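# Swing the folded wire-holder arm fully outward

## Task

On the harness board, find the wire holder mounted on a swing arm that is currently folded inward over the board, and rotate that arm outward until it reaches its limit. It only counts if the arm stays at that limit without the robot holding it. Afterwards, open the hand and pull the robot away.

## Robot and tools

ROBOT. Two arms, left_arm and right_arm. Each carries an identical five-finger right hand, so hand axes and numbers mean the same on both. The names are not sides of a camera image: left_arm sits on the +y side of the scene.

SCENE FRAME. Origin on the table top midway between the arms. +x points out over the table, +z points up. Each result's state line gives every hand point's position in metres, its orientation as a quaternion (w,x,y,z), and linear (m/s) and angular (rad/s) velocity. Printed positions can be a little off, more so at long reach.

HAND POINT AND HAND AXES. The hand point is the pinch spot, 0.05 m in front of the palm. Its +z runs along the straightened fingers, which extend 0.06 to 0.07 m past it. +y points out of the palm. +x runs across the palm toward the little finger, away from the thumb. Across the palm the hand extends 0.08 m on the little-finger side; on the thumb side it extends 0.02 m with the thumb swung in front of the palm, up to 0.09 m otherwise. A wrist bracket on the little-finger side sticks 0.03 m beyond the point along +y and 0.11 m across the palm, and can collide with things. Rotating the hand shifts the point slightly.

ROW FORMAT. Every movement command is one row of 28 numbers, each in [-1, 1], covering both arms even if only one moves: left_arm dx, dy, dz, rx, ry, rz, then left hand little, ring, middle, index, thumb_bend, thumb_turn, force_limit, speed; then the same 14 for right_arm and its hand. Optionally 12 more numbers from 0 to 1 follow: a stiffness multiplier per joint, left_arm's six then right_arm's six, in Joint positions order; they persist until changed.

ARM NUMBERS. dx..rz are an offset, not a pose: the target relative to that hand point's measured pose at the start of the action (for a call's first action, the last pose reported), expressed in the hand point's own axes. 1.0 equals 0.6 m of travel or 180 degrees of turn. rx, ry, rz form a single rotation vector. Every row of an action is measured from that same start, not from the preceding row. Each control step the controller clips the target to within 100 mm and 16 degrees of the current pose and favours position over orientation, so large offsets may need several actions. Motion lags commands by about 0.17 s.

HAND NUMBERS. These are absolute targets, not offsets. For the four fingers and thumb_bend, +1 is straight and -1 fully curled. thumb_turn +1 puts the thumb beside the palm, -1 opposite the fingers. A pinch is roughly index -0.22, thumb_bend -0.75, thumb_turn -0.57. force_limit maps -1..+1 to about 0..10 N fingertip force at which a closing motor stops (thumb motors to 15 N); opening is never limited. speed maps -1..+1 from near zero to full, where full travel takes 0.6 s; use -0.9 or slower for a gentle grip. To leave a hand unchanged, resend its last eight executed numbers; if none yet, send its hand_measured six values plus hand_force_limit and hand_speed.

TOOLS.
execute_actions(actions): a list of actions; each action is a table of up to 15 rows, one per 1/30 s control step, and a shorter table keeps its last row until 15 steps pass (0.5 s). An empty list simply returns state and images.
move(target, speed, stop_force, blocking): target is one row; its arm offsets count from the pose in the most recent result that shows one. Each hand point follows a straight line, all finishing together, lasting 0.5 to 10 s. speed is in m/s, 0.002 to 0.5 (default 0.25); turning is capped at twice that in rad/s. stop_force, 13 to 80 N for both arms, ends an arm's path when its wrist sensor feels that much extra push against the motion; use it only slowly, not while turning, and omit it when backing off a surface. blocking=false returns after 0.5 s while motion continues; it cannot be combined with stop_force, and you must wait or stop before sending more.
wait(seconds): 0 to 10, arms hold their last command.
stop(): brakes a running move.
zoom_image(camera, region): region [x0, y0, x1, y1] in pixels, at most 504 by 504.
show_instructions(): shows the reference image pages.
finished_scene(scene): ends the current scene, given its number; irreversible.

RESULTS. The move: line reports the ending per arm (done, off_target, moving, held, fault, contact) plus limits (paced = target clipped, held = some steps blocked, after which the arm may race). Also shown: distance to target, Hand target lines, pose unreachable lines, Joint positions and torques, Wrist force and torque (hand axes, noisy, offset up to about 5.5 N, saturating near 100 N), hand_measured, hand_stopped_by (moving, target, force, stalled, fault), hand_load_n (positive pushes a finger open; near zero means grip lost), and step readings, where HELD marks held-back steps.

CAMERAS. cam_head_left and cam_head_right (672x504), cam_high (672x504), cam_left_wrist and cam_right_wrist (504x504 fisheye).

AVOID. Arms are stiff: pushing even slightly past a firm contact can trigger a torque fault (limits 287, 287, 130, 46.9, 46.9, 46.9 N m) or a force fault at 150 N, stopping the arm for 10 s. Do not let the arms strike or press on each other. Motors overheating past 85 °C brake the arm (warning from 70 °C). Avoid slams, drops and knocking things over; approach slowly, push the swing arm gently to its stop, then release and back away.

Each tool is called as name([rows], argument=value, ...), one row to a line, values as JSON.

Reference images:

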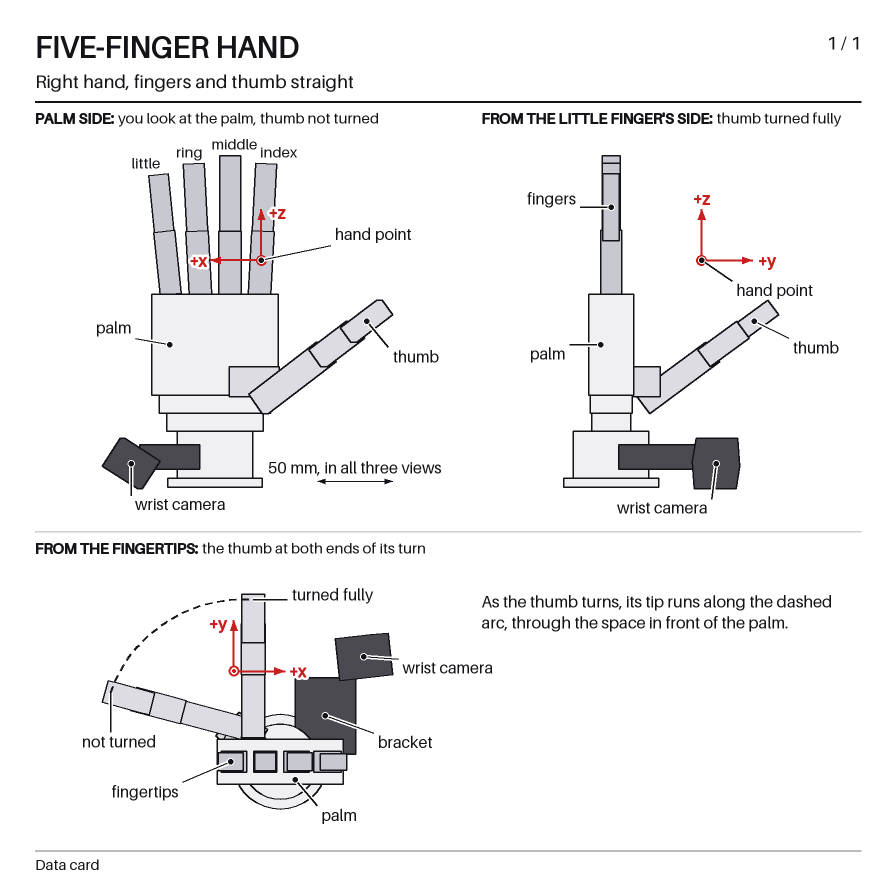

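## Session

execute_actions(actions=[])

Scene clock: 0.00 s.
left_arm: end_effector_position=(-0.1234, +1.0866, +0.5917) hand_measured=(+1.000, +1.000, +1.000, +1.000, +1.000, +1.000) hand_load_n=(+0.0, +0.0, +0.0, +0.0, +0.0, +0.0) hand_stopped_by=(target, target, target, target, target, target) hand_force_limit=0.00 hand_speed=-0.80 end_effector_quat_wxyz=(-0.002, -0.730, +0.681, +0.058) end_effector_velocity=(-0.000, -0.000, +0.001) end_effector_angular_velocity=(+0.001, +0.001, +0.000) | right_arm: end_effector_position=(+0.0600, -1.1287, +0.6909) hand_measured=(+1.000, +1.000, +1.000, +1.000, +1.000, +1.000) hand_load_n=(+0.0, +0.0, +0.0, +0.0, +0.0, +0.0) hand_stopped_by=(target, target, target, target, target, target) hand_force_limit=0.00 hand_speed=-0.80 end_effector_quat_wxyz=(+0.008, +0.689, +0.716, -0.112) end_effector_velocity=(+0.000, +0.000, +0.000) end_effector_angular_velocity=(+0.000, -0.001, +0.000)
Joint positions: left_arm=[ 1.319 -1.416  1.29   1.627  1.478 -1.706] | right_arm=[-1.817 -1.67   1.335  1.712  1.687 -1.773]
Joint velocities: left_arm=[ 0.    -0.    -0.     0.    -0.001  0.   ] | right_arm=[ 0.    -0.    -0.     0.001 -0.001  0.   ]
Joint torques (N m, as the arm reports them, + toward a larger angle): no reading
Motor temperatures (°C, as the motors report them): left_arm=[26 24 24 33 33 36] | right_arm=[29 24 25 33 31 36]
Wrist force (N, on the end effector, along its own x y z axes, offset not removed): no reading
Wrist torque (N m, same axes, about the end effector's origin, offset not removed): no reading
Hand target (left_arm): -0.123, +1.087, +0.592; +0.002, +0.730, -0.681, -0.058
Hand target (right_arm): +0.060, -1.129, +0.691; +0.008, +0.689, +0.716, -0.112
Joint stiffness scale: left_arm=[1. 1. 1. 1. 1. 1.] | right_arm=[1. 1. 1. 1. 1. 1.]

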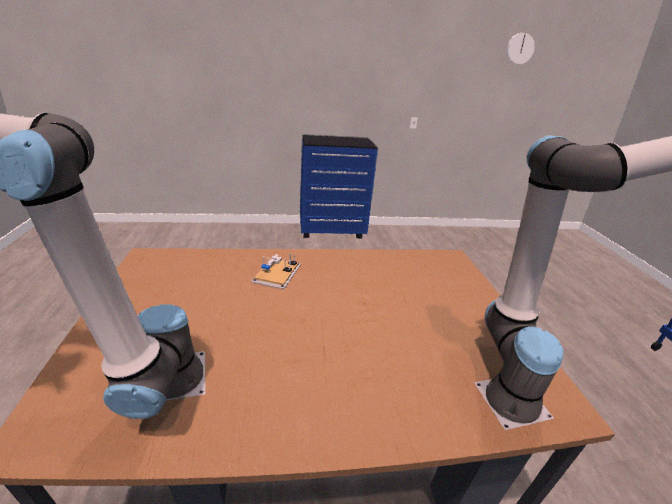

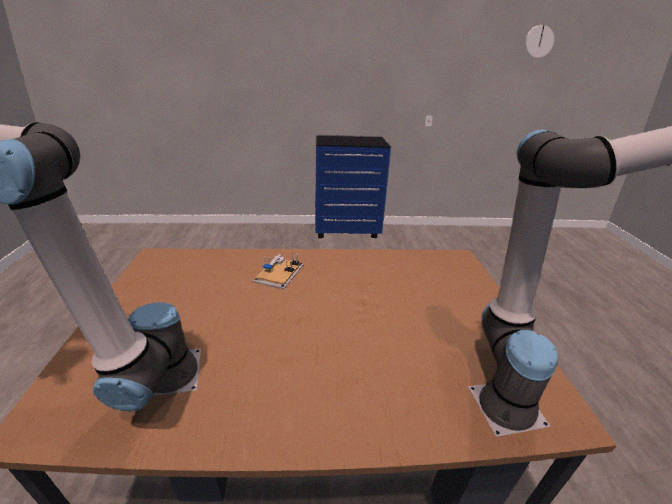

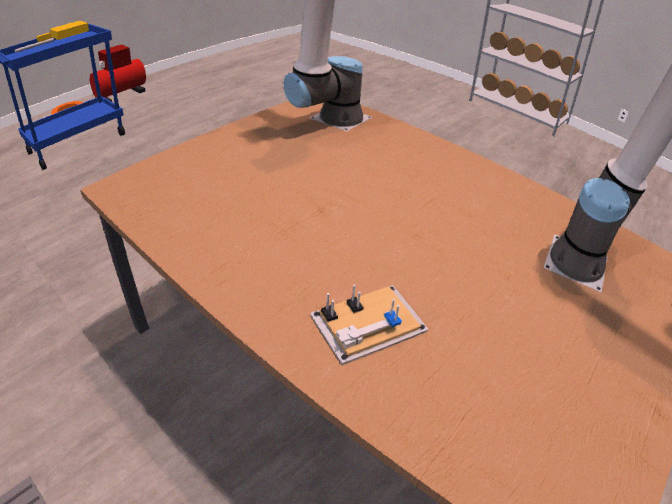

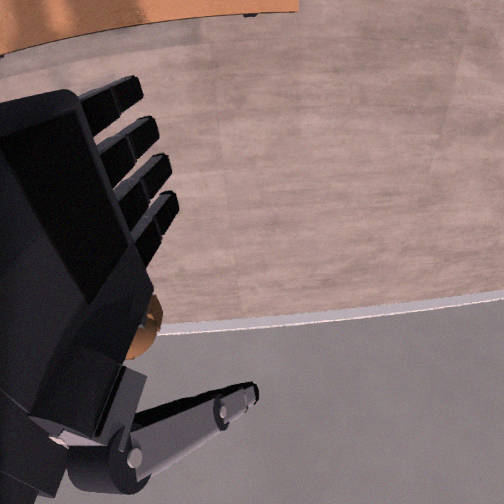

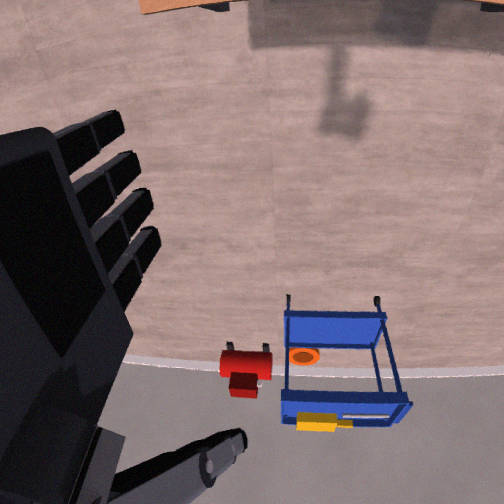

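move(target=[0.75,-0.55,0.2,0,0,0,1,1,1,1,1,1,0,-0.8,0,0,0,0,0,0,1,1,1,1,1,1,0,-0.8])

move(target=[0.6,-0.4,0.3,0,0,0,1,1,1,1,1,1,0,-0.8,0,0,0,0,0,0,1,1,1,1,1,1,0,-0.8])

Scene clock: 4.60 s.
left_arm: end_effector_position=(+0.2248, +0.6728, +0.4091) hand_measured=(+1.000, +1.000, +1.000, +1.000, +1.000, +1.000) hand_load_n=(+0.0, +0.0, +0.0, +0.0, +0.0, +0.0) hand_stopped_by=(target, target, target, target, target, target) hand_force_limit=0.00 hand_speed=-0.80 end_effector_quat_wxyz=(-0.002, -0.730, +0.681, +0.059) end_effector_velocity=(+0.001, -0.001, -0.000) end_effector_angular_velocity=(+0.013, +0.004, +0.013) | right_arm: end_effector_position=(+0.0600, -1.1287, +0.6909) hand_measured=(+1.000, +1.000, +1.000, +1.000, +1.000, +1.000) hand_load_n=(+0.0, +0.0, +0.0, +0.0, +0.0, +0.0) hand_stopped_by=(target, target, target, target, target, target) hand_force_limit=0.00 hand_speed=-0.80 end_effector_quat_wxyz=(+0.008, +0.689, +0.716, -0.112) end_effector_velocity=(+0.000, +0.000, +0.000) end_effector_angular_velocity=(-0.000, -0.000, -0.000)
Joint positions: left_arm=[-0.365 -2.016  2.154  1.533  1.511 -3.396] | right_arm=[-1.817 -1.67   1.335  1.712  1.687 -1.773]
Joint velocities: left_arm=[-0.018 -0.     0.004  0.005 -0.009 -0.032] | right_arm=[ 0.    -0.    -0.001  0.001 -0.     0.001]
Joint torques (N m, as the arm reports them, + toward a larger angle): left_arm=[ -5.07  -1.94 -35.11   3.05  -0.55  -1.24] | right_arm=[ -0.6  -23.13 -33.36   3.62   0.49  -0.25]
Motor temperatures (°C, as the motors report them): left_arm=[26 24 24 33 33 36] | right_arm=[29 24 25 33 31 36]
Wrist force (N, on the end effector, along its own x y z axes, offset not removed): left_arm=[3.5 1.4 1.3] | right_arm=[2.6 -0.3 -0.9]
Wrist torque (N m, same axes, about the end effector's origin, offset not removed): left_arm=[0.03 -0.40 0.48] | right_arm=[-0.02 -0.39 0.07]
Hand target (left_arm): +0.223, +0.673, +0.408; +0.002, +0.730, -0.681, -0.061
Hand target (right_arm): +0.060, -1.129, +0.691; +0.008, +0.689, +0.716, -0.112
Off the commanded pose (left_arm): 0.001 m, 0 deg.
Off the commanded pose (right_arm): 0.000 m, 0 deg.
Joint stiffness scale: left_arm=[1. 1. 1. 1. 1. 1.] | right_arm=[1. 1. 1. 1. 1. 1.]
move: done

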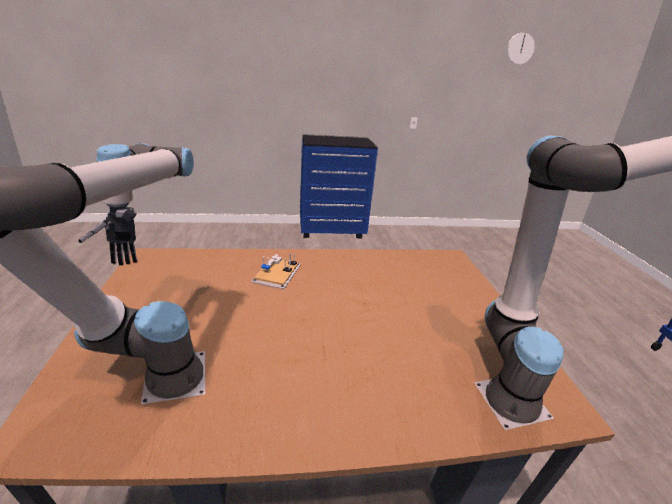

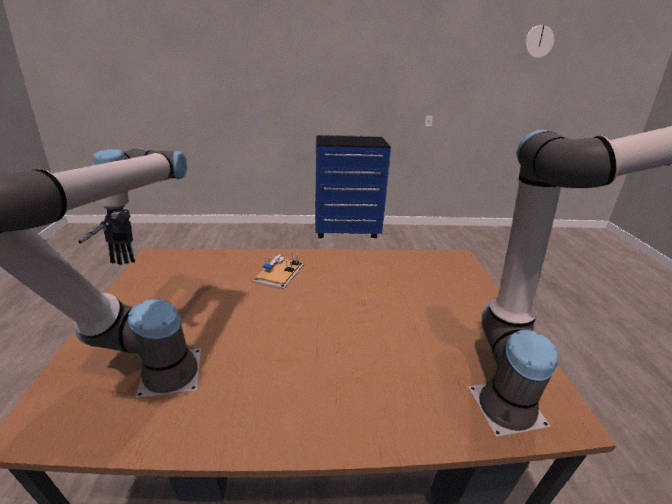

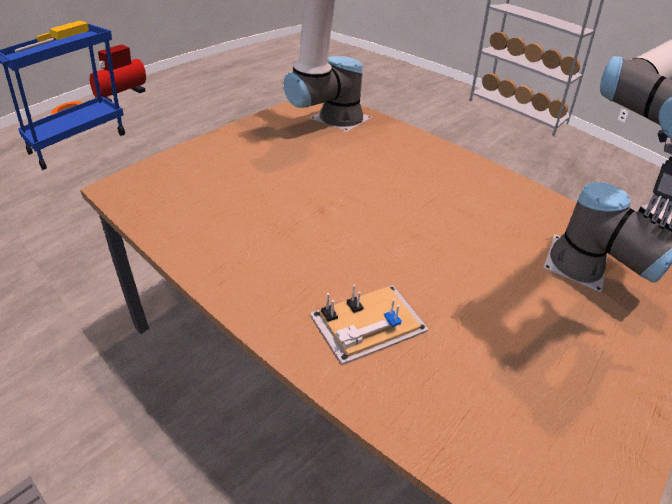

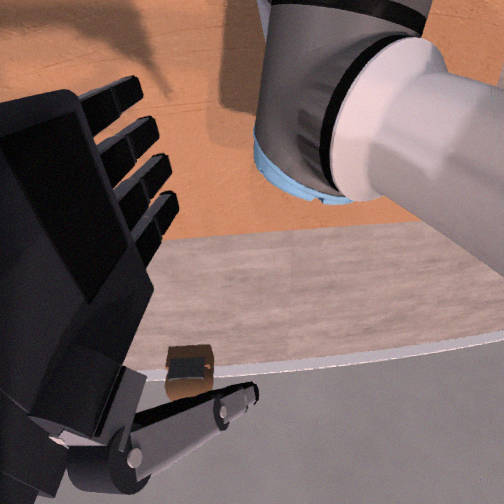

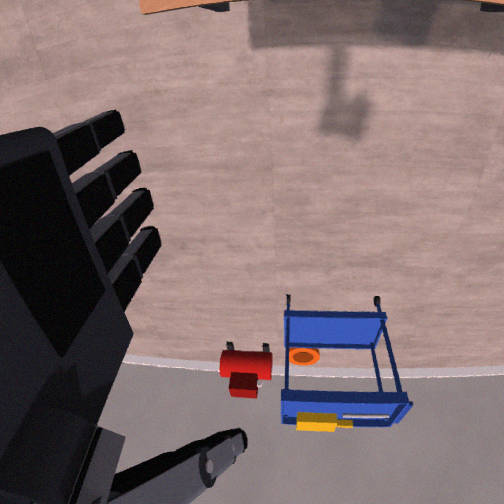

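Scene clock: 7.20 s.
left_arm: end_effector_position=(+0.4699, +0.3483, +0.1810) hand_measured=(+1.000, +1.000, +1.000, +1.000, +1.000, +1.000) hand_load_n=(+0.0, +0.0, +0.0, +0.0, +0.0, +0.0) hand_stopped_by=(target, target, target, target, target, target) hand_force_limit=0.00 hand_speed=-0.80 end_effector_quat_wxyz=(-0.000, -0.730, +0.681, +0.061) end_effector_velocity=(+0.001, -0.001, -0.000) end_effector_angular_velocity=(-0.002, -0.002, -0.001) | right_arm: end_effector_position=(+0.0600, -1.1287, +0.6909) hand_measured=(+1.000, +1.000, +1.000, +1.000, +1.000, +1.000) hand_load_n=(+0.0, +0.0, +0.0, +0.0, +0.0, +0.0) hand_stopped_by=(target, target, target, target, target, target) hand_force_limit=0.00 hand_speed=-0.80 end_effector_quat_wxyz=(+0.008, +0.689, +0.716, -0.112) end_effector_velocity=(+0.000, +0.000, +0.000) end_effector_angular_velocity=(-0.001, +0.000, +0.001)
Joint positions: left_arm=[-0.934 -1.352  2.022  1.023  1.571 -3.96 ] | right_arm=[-1.817 -1.67   1.335  1.712  1.687 -1.773]
Joint velocities: left_arm=[-0.     0.    -0.002 -0.002 -0.     0.001] | right_arm=[ 0.001 -0.    -0.001  0.     0.    -0.001]
Joint torques (N m, as the arm reports them, + toward a larger angle): left_arm=[ -3.77 -50.76 -32.77   4.46   0.82  -1.06] | right_arm=[  0.89 -25.46 -32.87   3.53   0.4    0.02]
Motor temperatures (°C, as the motors report them): left_arm=[26 24 24 33 33 36] | right_arm=[29 24 25 33 31 36]
Wrist force (N, on the end effector, along its own x y z axes, offset not removed): left_arm=[1.3 1.7 -0.7] | right_arm=[1.4 1.4 -0.9]
Wrist torque (N m, same axes, about the end effector's origin, offset not removed): left_arm=[0.24 -0.04 0.30] | right_arm=[0.27 -0.24 0.14]
Hand target (left_arm): +0.471, +0.346, +0.182; +0.001, +0.730, -0.681, -0.059
Hand target (right_arm): +0.060, -1.129, +0.691; +0.008, +0.689, +0.716, -0.112
Off the commanded pose (left_arm): 0.003 m, 0 deg.
Off the commanded pose (right_arm): 0.000 m, 0 deg.
Joint stiffness scale: left_arm=[1. 1. 1. 1. 1. 1.] | right_arm=[1. 1. 1. 1. 1. 1.]
move: done

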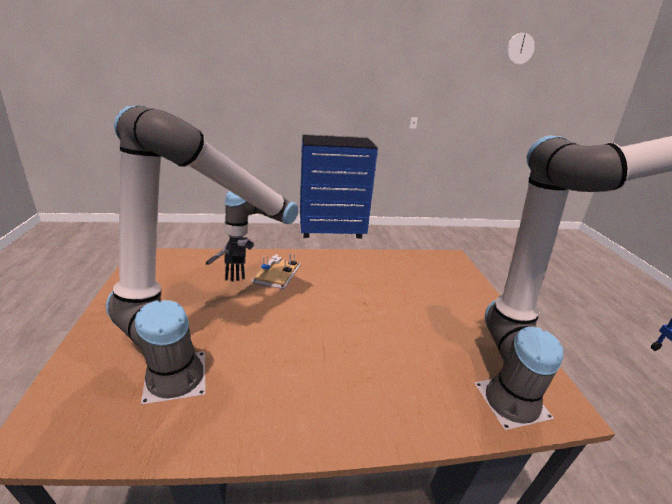

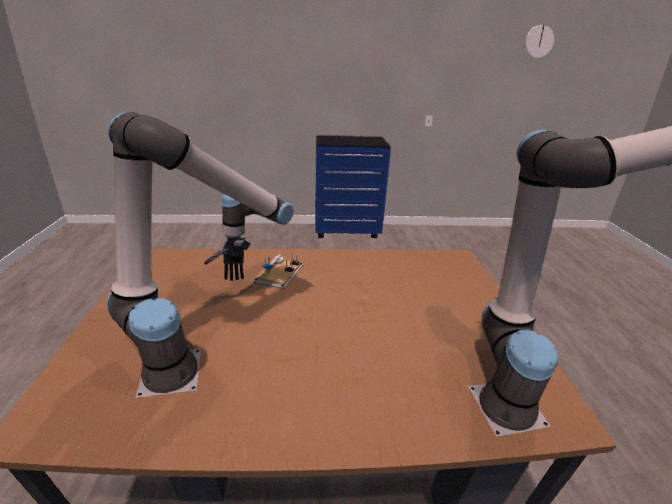

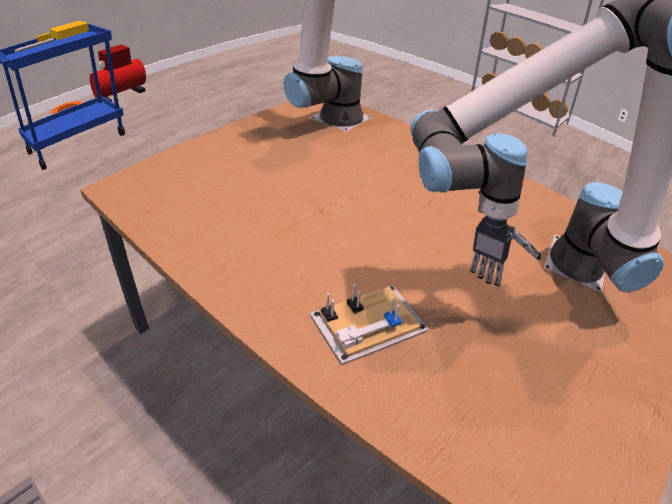

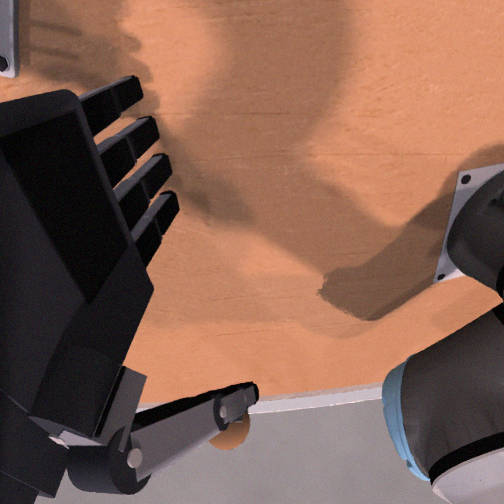

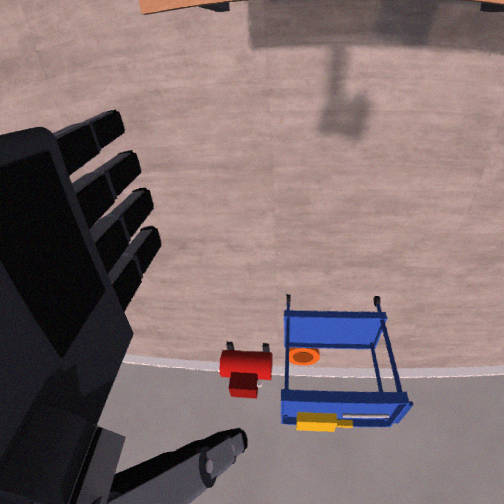

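move(target=[0.05,0,-0.05,0,0,0.97,1,1,1,1,1,1,0,-0.8,0,0,0,0,0,0,1,1,1,1,1,1,0,-0.8], speed=0.5)

zoom_image(camera="cam_high", region=[280,250,480,390])

Scene clock: 11.40 s.
left_arm: end_effector_position=(+0.4734, +0.3175, +0.2071) hand_measured=(+1.000, +1.000, +1.000, +1.000, +1.000, +1.000) hand_load_n=(+0.0, +0.0, +0.0, +0.0, +0.0, +0.0) hand_stopped_by=(target, target, target, target, target, target) hand_force_limit=0.00 hand_speed=-0.80 end_effector_quat_wxyz=(-0.061, +0.646, +0.761, +0.004) end_effector_velocity=(-0.000, -0.001, -0.000) end_effector_angular_velocity=(-0.002, +0.005, -0.014) | right_arm: end_effector_position=(+0.0600, -1.1287, +0.6909) hand_measured=(+1.000, +1.000, +1.000, +1.000, +1.000, +1.000) hand_load_n=(+0.0, +0.0, +0.0, +0.0, +0.0, +0.0) hand_stopped_by=(target, target, target, target, target, target) hand_force_limit=0.00 hand_speed=-0.80 end_effector_quat_wxyz=(+0.008, +0.689, +0.716, -0.112) end_effector_velocity=(-0.000, -0.000, +0.000) end_effector_angular_velocity=(-0.001, -0.000, -0.003)
Joint positions: left_arm=[-1.143 -1.597  2.208  1.08   1.594 -1.12 ] | right_arm=[-1.817 -1.67   1.335  1.712  1.687 -1.773]
Joint velocities: left_arm=[ 0.003  0.001 -0.001  0.001  0.003  0.017] | right_arm=[-0.    -0.    -0.    -0.     0.     0.003]
Joint torques (N m, as the arm reports them, + toward a larger angle): left_arm=[  3.51 -28.18 -36.49   4.09   0.36   0.34] | right_arm=[ -0.03 -23.18 -33.3    3.54   0.7    0.02]
Motor temperatures (°C, as the motors report them): left_arm=[26 24 24 33 33 36] | right_arm=[29 24 25 33 31 36]
Wrist force (N, on the end effector, along its own x y z axes, offset not removed): left_arm=[-3.7 -3.1 -2.1] | right_arm=[3.1 -0.4 -0.9]
Wrist torque (N m, same axes, about the end effector's origin, offset not removed): left_arm=[-0.35 0.77 -0.17] | right_arm=[-0.02 -0.38 0.14]
Hand target (left_arm): +0.475, +0.316, +0.208; -0.061, +0.646, +0.761, +0.003
Hand target (right_arm): +0.060, -1.129, +0.691; +0.008, +0.689, +0.716, -0.112
Off the commanded pose (left_arm): 0.002 m, 0 deg.
Off the commanded pose (right_arm): 0.000 m, 0 deg.
Joint stiffness scale: left_arm=[1. 1. 1. 1. 1. 1.] | right_arm=[1. 1. 1. 1. 1. 1.]
move: done

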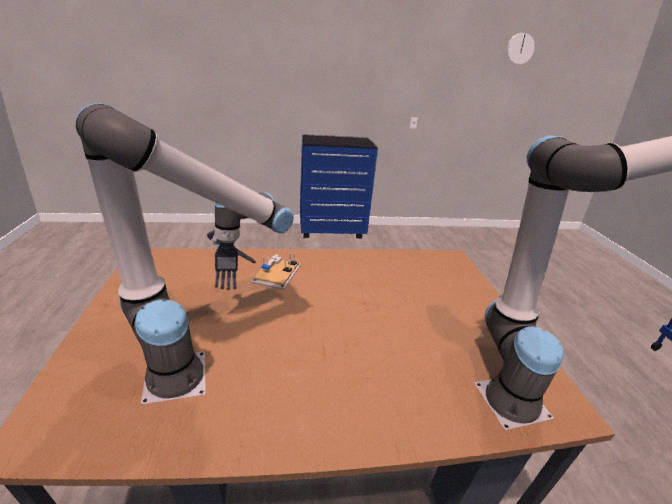

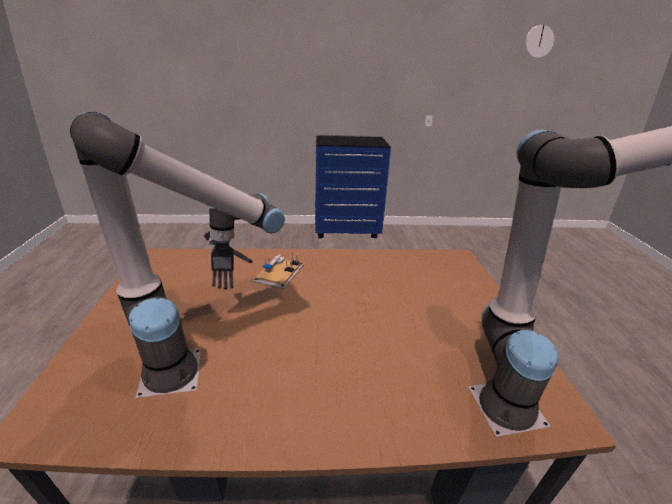

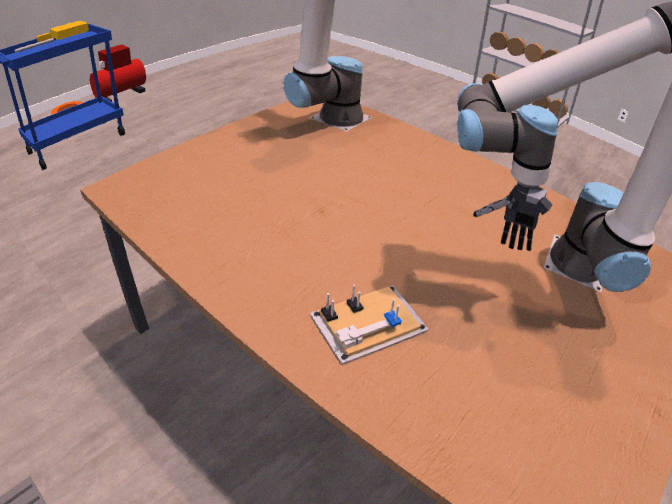

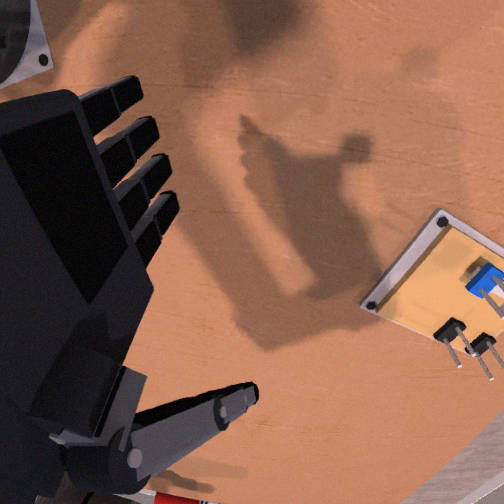

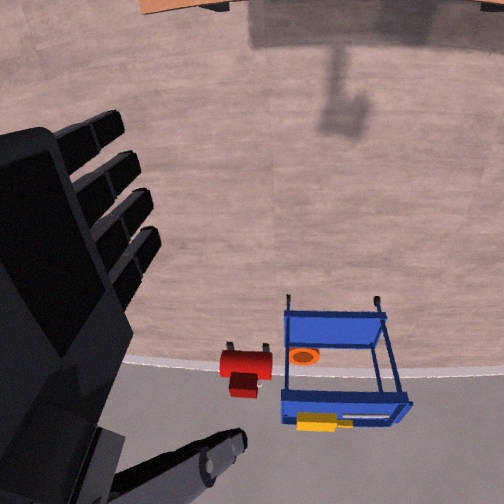

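Region (280, 250, 480, 390) of cam_high's 672x504 image, scaled by 2.520, with more detail than that image has; it fills the top 353 rows of this view, and the rest is white.

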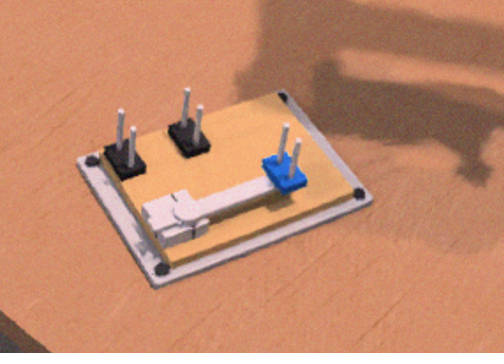

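move(target=[-0.08,0.33,0,0,0,0,1,1,1,1,1,1,0,-0.8,0,0,0,0,0,0,1,1,1,1,1,1,0,-0.8])

Scene clock: 13.30 s.
left_arm: end_effector_position=(+0.6736, +0.3027, +0.1875) hand_measured=(+1.000, +1.000, +1.000, +1.000, +1.000, +1.000) hand_load_n=(+0.0, +0.0, +0.0, +0.0, +0.0, +0.0) hand_stopped_by=(target, target, target, target, target, target) hand_force_limit=0.00 hand_speed=-0.80 end_effector_quat_wxyz=(-0.062, +0.646, +0.761, +0.004) end_effector_velocity=(+0.001, +0.002, +0.000) end_effector_angular_velocity=(+0.001, +0.001, +0.001) | right_arm: end_effector_position=(+0.0600, -1.1287, +0.6909) hand_measured=(+1.000, +1.000, +1.000, +1.000, +1.000, +1.000) hand_load_n=(+0.0, +0.0, +0.0, +0.0, +0.0, +0.0) hand_stopped_by=(target, target, target, target, target, target) hand_force_limit=0.00 hand_speed=-0.80 end_effector_quat_wxyz=(+0.008, +0.689, +0.716, -0.112) end_effector_velocity=(+0.000, +0.000, +0.001) end_effector_angular_velocity=(+0.001, +0.000, +0.001)
Joint positions: left_arm=[-0.834 -1.265  1.859  1.101  1.557 -0.813] | right_arm=[-1.817 -1.67   1.335  1.712  1.687 -1.773]
Joint velocities: left_arm=[ 0.004  0.001 -0.001  0.002 -0.     0.003] | right_arm=[ 0.    -0.    -0.001  0.001  0.    -0.001]
Joint torques (N m, as the arm reports them, + toward a larger angle): left_arm=[ -1.17 -56.82 -34.95   4.59   0.04   0.25] | right_arm=[  0.07 -26.03 -33.22   3.71   0.69   0.01]
Motor temperatures (°C, as the motors report them): left_arm=[26 24 24 33 33 36] | right_arm=[29 24 25 33 31 36]
Wrist force (N, on the end effector, along its own x y z axes, offset not removed): left_arm=[-0.8 5.7 1.1] | right_arm=[4.3 -0.8 -2.6]
Wrist torque (N m, same axes, about the end effector's origin, offset not removed): left_arm=[0.90 0.23 0.25] | right_arm=[-0.03 -0.57 0.29]
Hand target (left_arm): +0.676, +0.303, +0.188; -0.061, +0.646, +0.761, +0.003
Hand target (right_arm): +0.060, -1.129, +0.691; +0.008, +0.689, +0.716, -0.112
Off the commanded pose (left_arm): 0.002 m, 0 deg.
Off the commanded pose (right_arm): 0.000 m, 0 deg.
Joint stiffness scale: left_arm=[1. 1. 1. 1. 1. 1.] | right_arm=[1. 1. 1. 1. 1. 1.]
move: done

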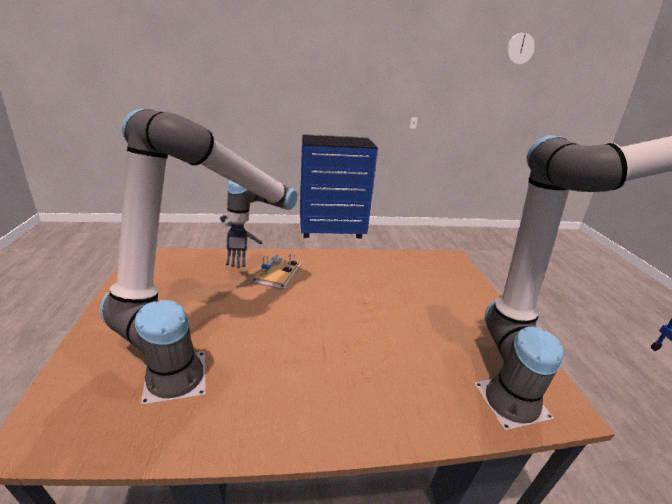

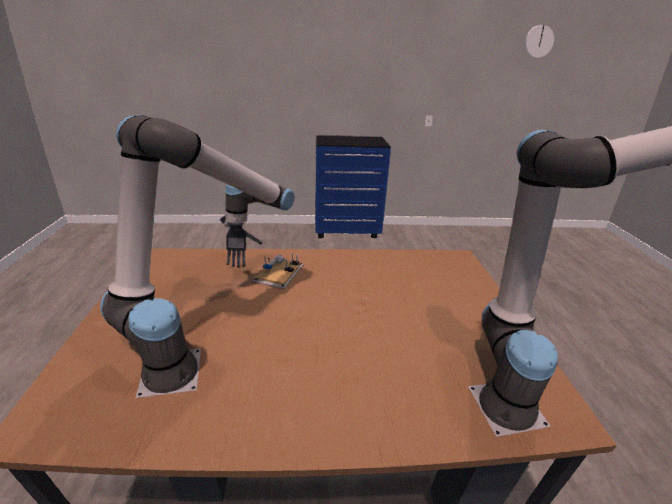

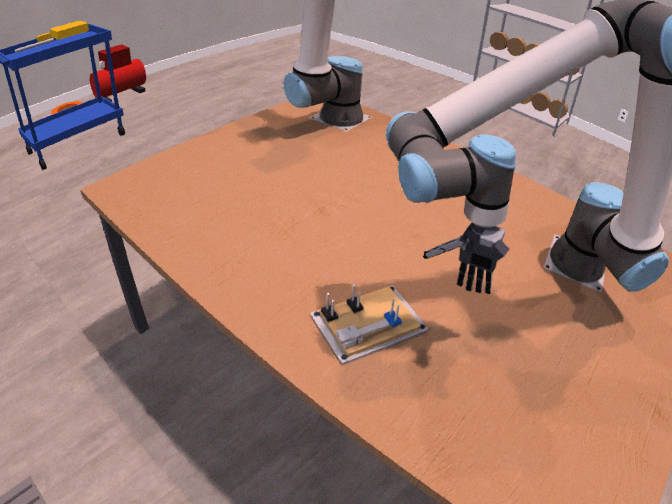

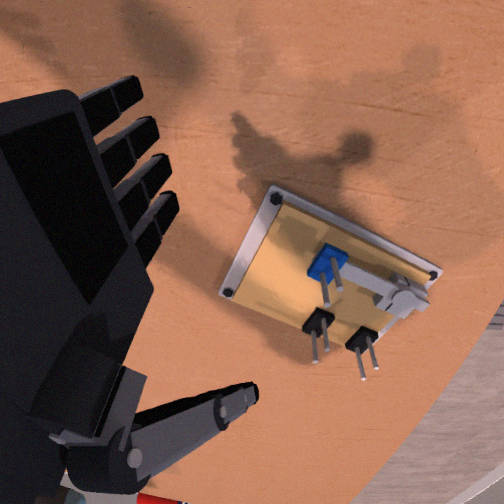

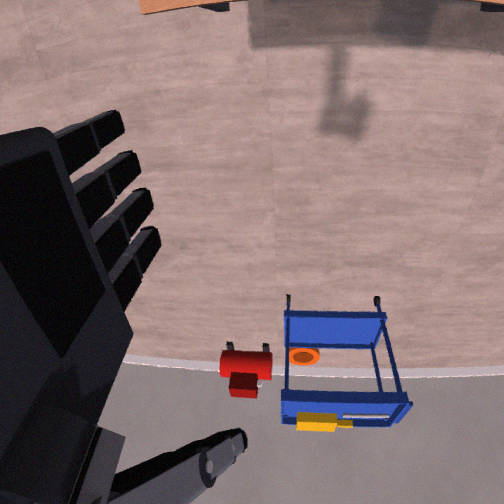

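move(target=[-0.05,0.17,0.1,0,0,0,-1,-1,-1,1,-1,1,0,0.5,0,0,0,0,0,0,1,1,1,1,1,1,0,-0.8])

zoom_image(camera="cam_high", region=[280,200,500,390])

Scene clock: 15.57 s.
left_arm: end_effector_position=(+0.7710, +0.2944, +0.1164) hand_measured=(-1.000, -1.000, -1.000, +1.000, -1.000, +1.000) hand_load_n=(+0.0, +0.0, +0.0, +0.0, +0.0, +0.0) hand_stopped_by=(target, target, target, target, target, target) hand_force_limit=0.00 hand_speed=0.50 end_effector_quat_wxyz=(-0.063, +0.646, +0.760, +0.003) end_effector_velocity=(+0.000, +0.000, +0.000) end_effector_angular_velocity=(+0.000, -0.000, +0.001) | right_arm: end_effector_position=(+0.0600, -1.1287, +0.6909) hand_measured=(+1.000, +1.000, +1.000, +1.000, +1.000, +1.000) hand_load_n=(+0.0, +0.0, +0.0, +0.0, +0.0, +0.0) hand_stopped_by=(target, target, target, target, target, target) hand_force_limit=0.00 hand_speed=-0.80 end_effector_quat_wxyz=(+0.008, +0.689, +0.716, -0.112) end_effector_velocity=(+0.000, +0.000, -0.000) end_effector_angular_velocity=(+0.001, +0.000, +0.000)
Joint positions: left_arm=[-0.75  -1.06   1.699  1.056  1.547 -0.729] | right_arm=[-1.817 -1.67   1.335  1.712  1.687 -1.773]
Joint velocities: left_arm=[ 0.    -0.     0.     0.    -0.    -0.001] | right_arm=[ 0.     0.     0.     0.001  0.    -0.   ]
Joint torques (N m, as the arm reports them, + toward a larger angle): left_arm=[  0.3  -75.86 -33.95   3.87  -0.57   0.27] | right_arm=[ -0.13 -24.62 -33.18   3.55   0.57  -0.2 ]
Motor temperatures (°C, as the motors report them): left_arm=[26 24 24 33 33 36] | right_arm=[29 24 25 33 31 36]
Wrist force (N, on the end effector, along its own x y z axes, offset not removed): left_arm=[0.6 -0.3 -0.4] | right_arm=[2.9 -0.6 -0.9]
Wrist torque (N m, same axes, about the end effector's origin, offset not removed): left_arm=[0.00 0.04 0.24] | right_arm=[-0.01 -0.43 0.23]
Hand target (left_arm): +0.773, +0.295, +0.118; -0.062, +0.646, +0.761, +0.004
Hand target (right_arm): +0.060, -1.129, +0.691; +0.008, +0.689, +0.716, -0.112
Off the commanded pose (left_arm): 0.003 m, 0 deg.
Off the commanded pose (right_arm): 0.000 m, 0 deg.
Joint stiffness scale: left_arm=[1. 1. 1. 1. 1. 1.] | right_arm=[1. 1. 1. 1. 1. 1.]
move: done

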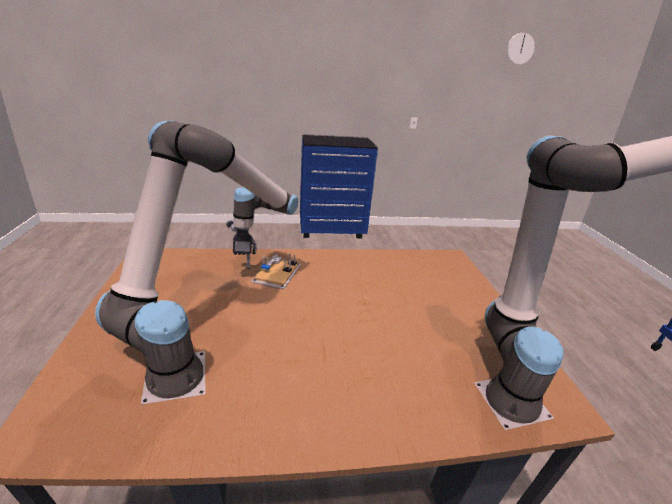

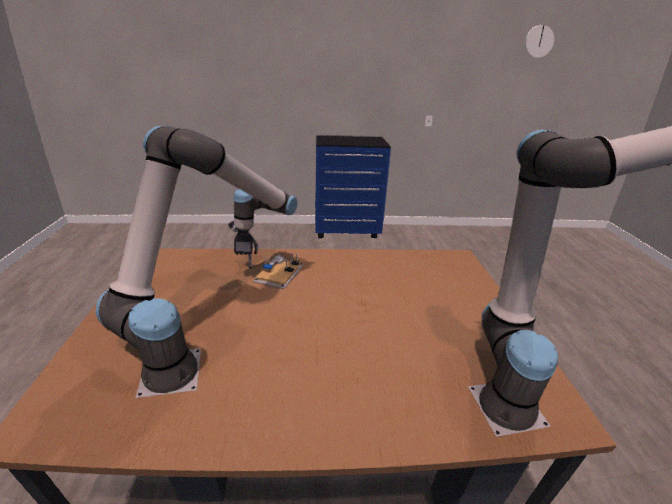

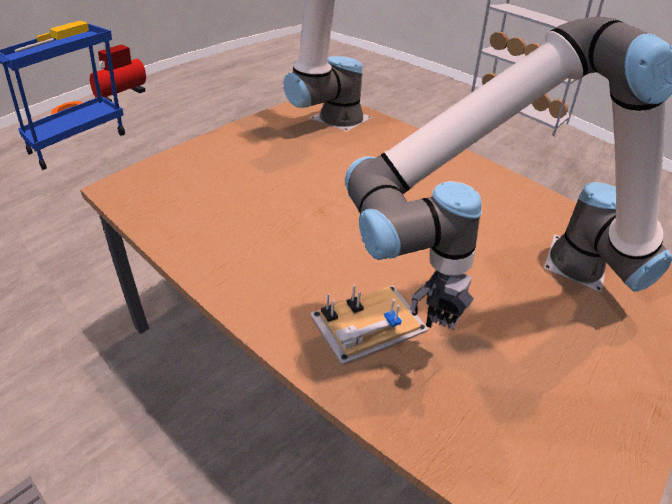

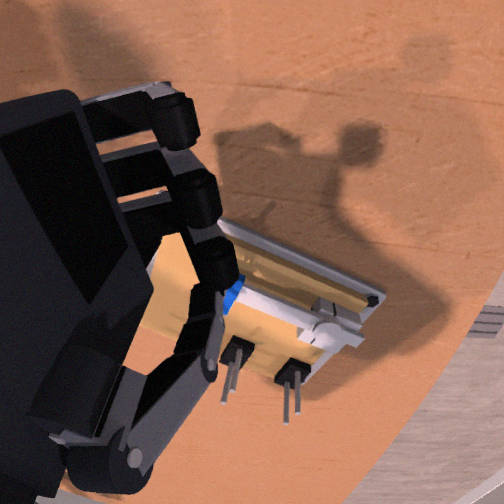

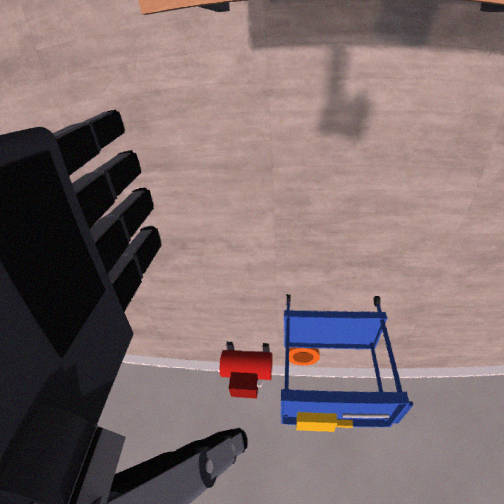

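Region (280, 200, 500, 390) of cam_high's 672x504 image, scaled by 2.291, with more detail than that image has; it fills the top 435 rows of this view, and the rest is white.

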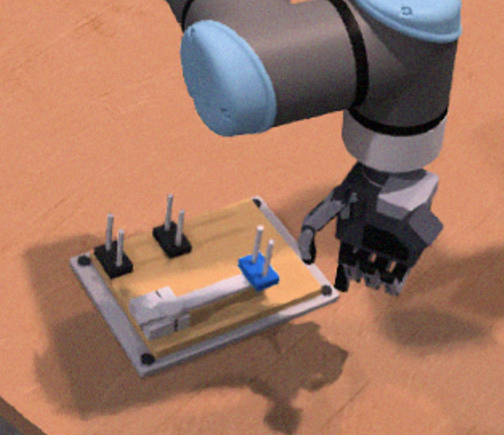

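move(target=[-0.07,0.16,0,0,0,0,-1,-1,-1,1,-1,1,0,0.5,0,0,0,0,0,0,1,1,1,1,1,1,0,-0.8])

zoom_image(camera="cam_high", region=[280,200,500,390])

Scene clock: 17.17 s.
left_arm: end_effector_position=(+0.8699, +0.2677, +0.1045) hand_measured=(-1.000, -1.000, -1.000, +1.000, -1.000, +1.000) hand_load_n=(+0.0, +0.0, +0.0, +0.0, +0.0, +0.0) hand_stopped_by=(target, target, target, target, target, target) hand_force_limit=0.00 hand_speed=0.50 end_effector_quat_wxyz=(-0.064, +0.647, +0.760, +0.003) end_effector_velocity=(+0.000, +0.002, +0.001) end_effector_angular_velocity=(+0.001, +0.002, +0.002) | right_arm: end_effector_position=(+0.0600, -1.1287, +0.6909) hand_measured=(+1.000, +1.000, +1.000, +1.000, +1.000, +1.000) hand_load_n=(+0.0, +0.0, +0.0, +0.0, +0.0, +0.0) hand_stopped_by=(target, target, target, target, target, target) hand_force_limit=0.00 hand_speed=-0.80 end_effector_quat_wxyz=(+0.008, +0.689, +0.716, -0.112) end_effector_velocity=(+0.000, +0.000, -0.000) end_effector_angular_velocity=(+0.000, -0.000, +0.000)
Joint positions: left_arm=[-0.709 -0.906  1.46   1.142  1.543 -0.687] | right_arm=[-1.817 -1.67   1.335  1.712  1.687 -1.773]
Joint velocities: left_arm=[ 0.003 -0.    -0.001  0.004  0.     0.001] | right_arm=[0.001 0.    0.    0.    0.    0.   ]
Joint torques (N m, as the arm reports them, + toward a larger angle): left_arm=[ -1.24 -88.24 -35.12   4.23  -0.6   -0.33] | right_arm=[ -0.15 -23.76 -33.82   3.4    0.65  -0.06]
Motor temperatures (°C, as the motors report them): left_arm=[26 24 24 33 33 36] | right_arm=[29 24 25 33 31 36]
Wrist force (N, on the end effector, along its own x y z axes, offset not removed): left_arm=[2.6 -1.6 -2.2] | right_arm=[2.6 2.2 -0.1]
Wrist torque (N m, same axes, about the end effector's origin, offset not removed): left_arm=[-0.12 -0.39 0.40] | right_arm=[0.39 -0.44 0.22]
Hand target (left_arm): +0.872, +0.269, +0.105; -0.063, +0.646, +0.760, +0.003
Hand target (right_arm): +0.060, -1.129, +0.691; +0.008, +0.689, +0.716, -0.112
Off the commanded pose (left_arm): 0.002 m, 0 deg.
Off the commanded pose (right_arm): 0.000 m, 0 deg.
Joint stiffness scale: left_arm=[1. 1. 1. 1. 1. 1.] | right_arm=[1. 1. 1. 1. 1. 1.]
move: done

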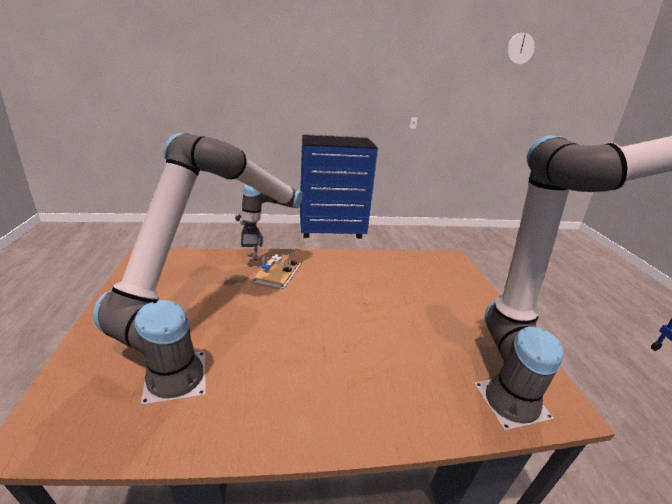

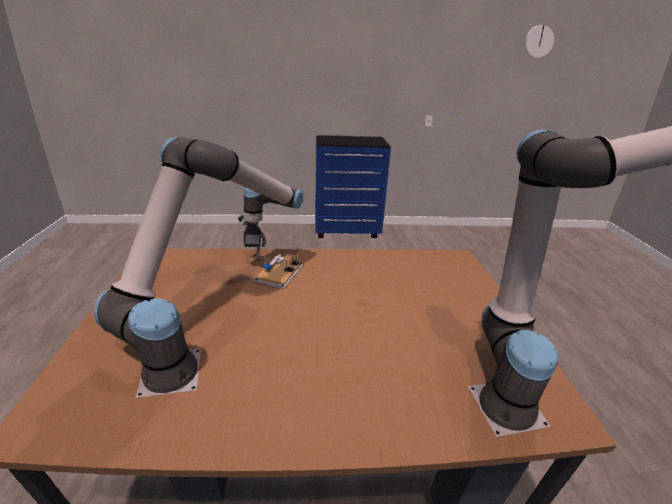

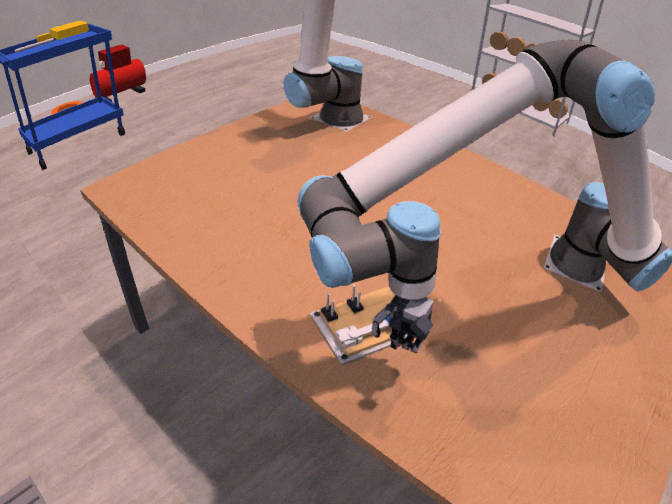

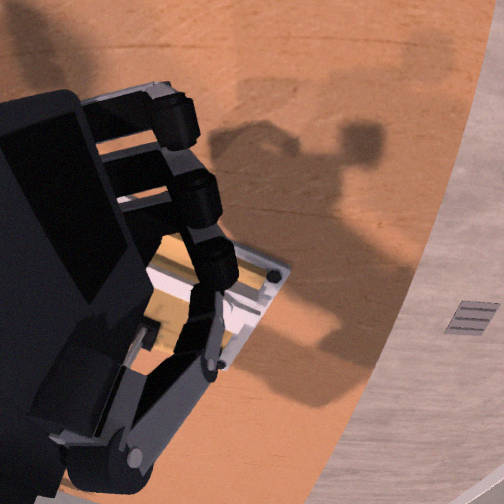

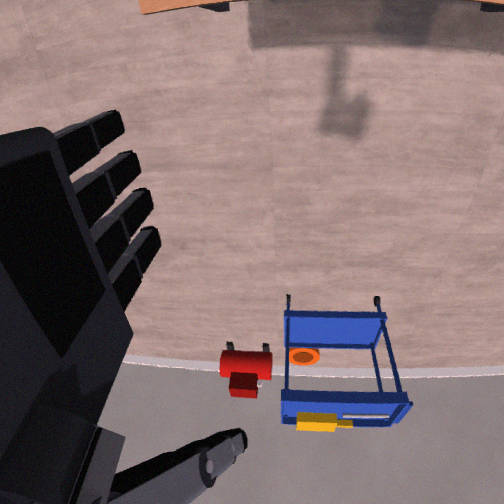

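Region (280, 200, 500, 390) of cam_high's 672x504 image, scaled by 2.291, with more detail than that image has; it fills the top 435 rows of this view, and the rest is white.

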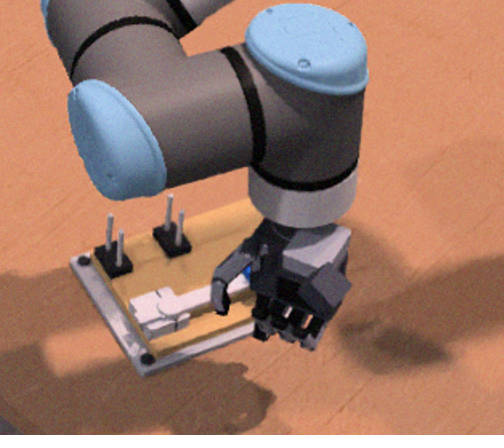

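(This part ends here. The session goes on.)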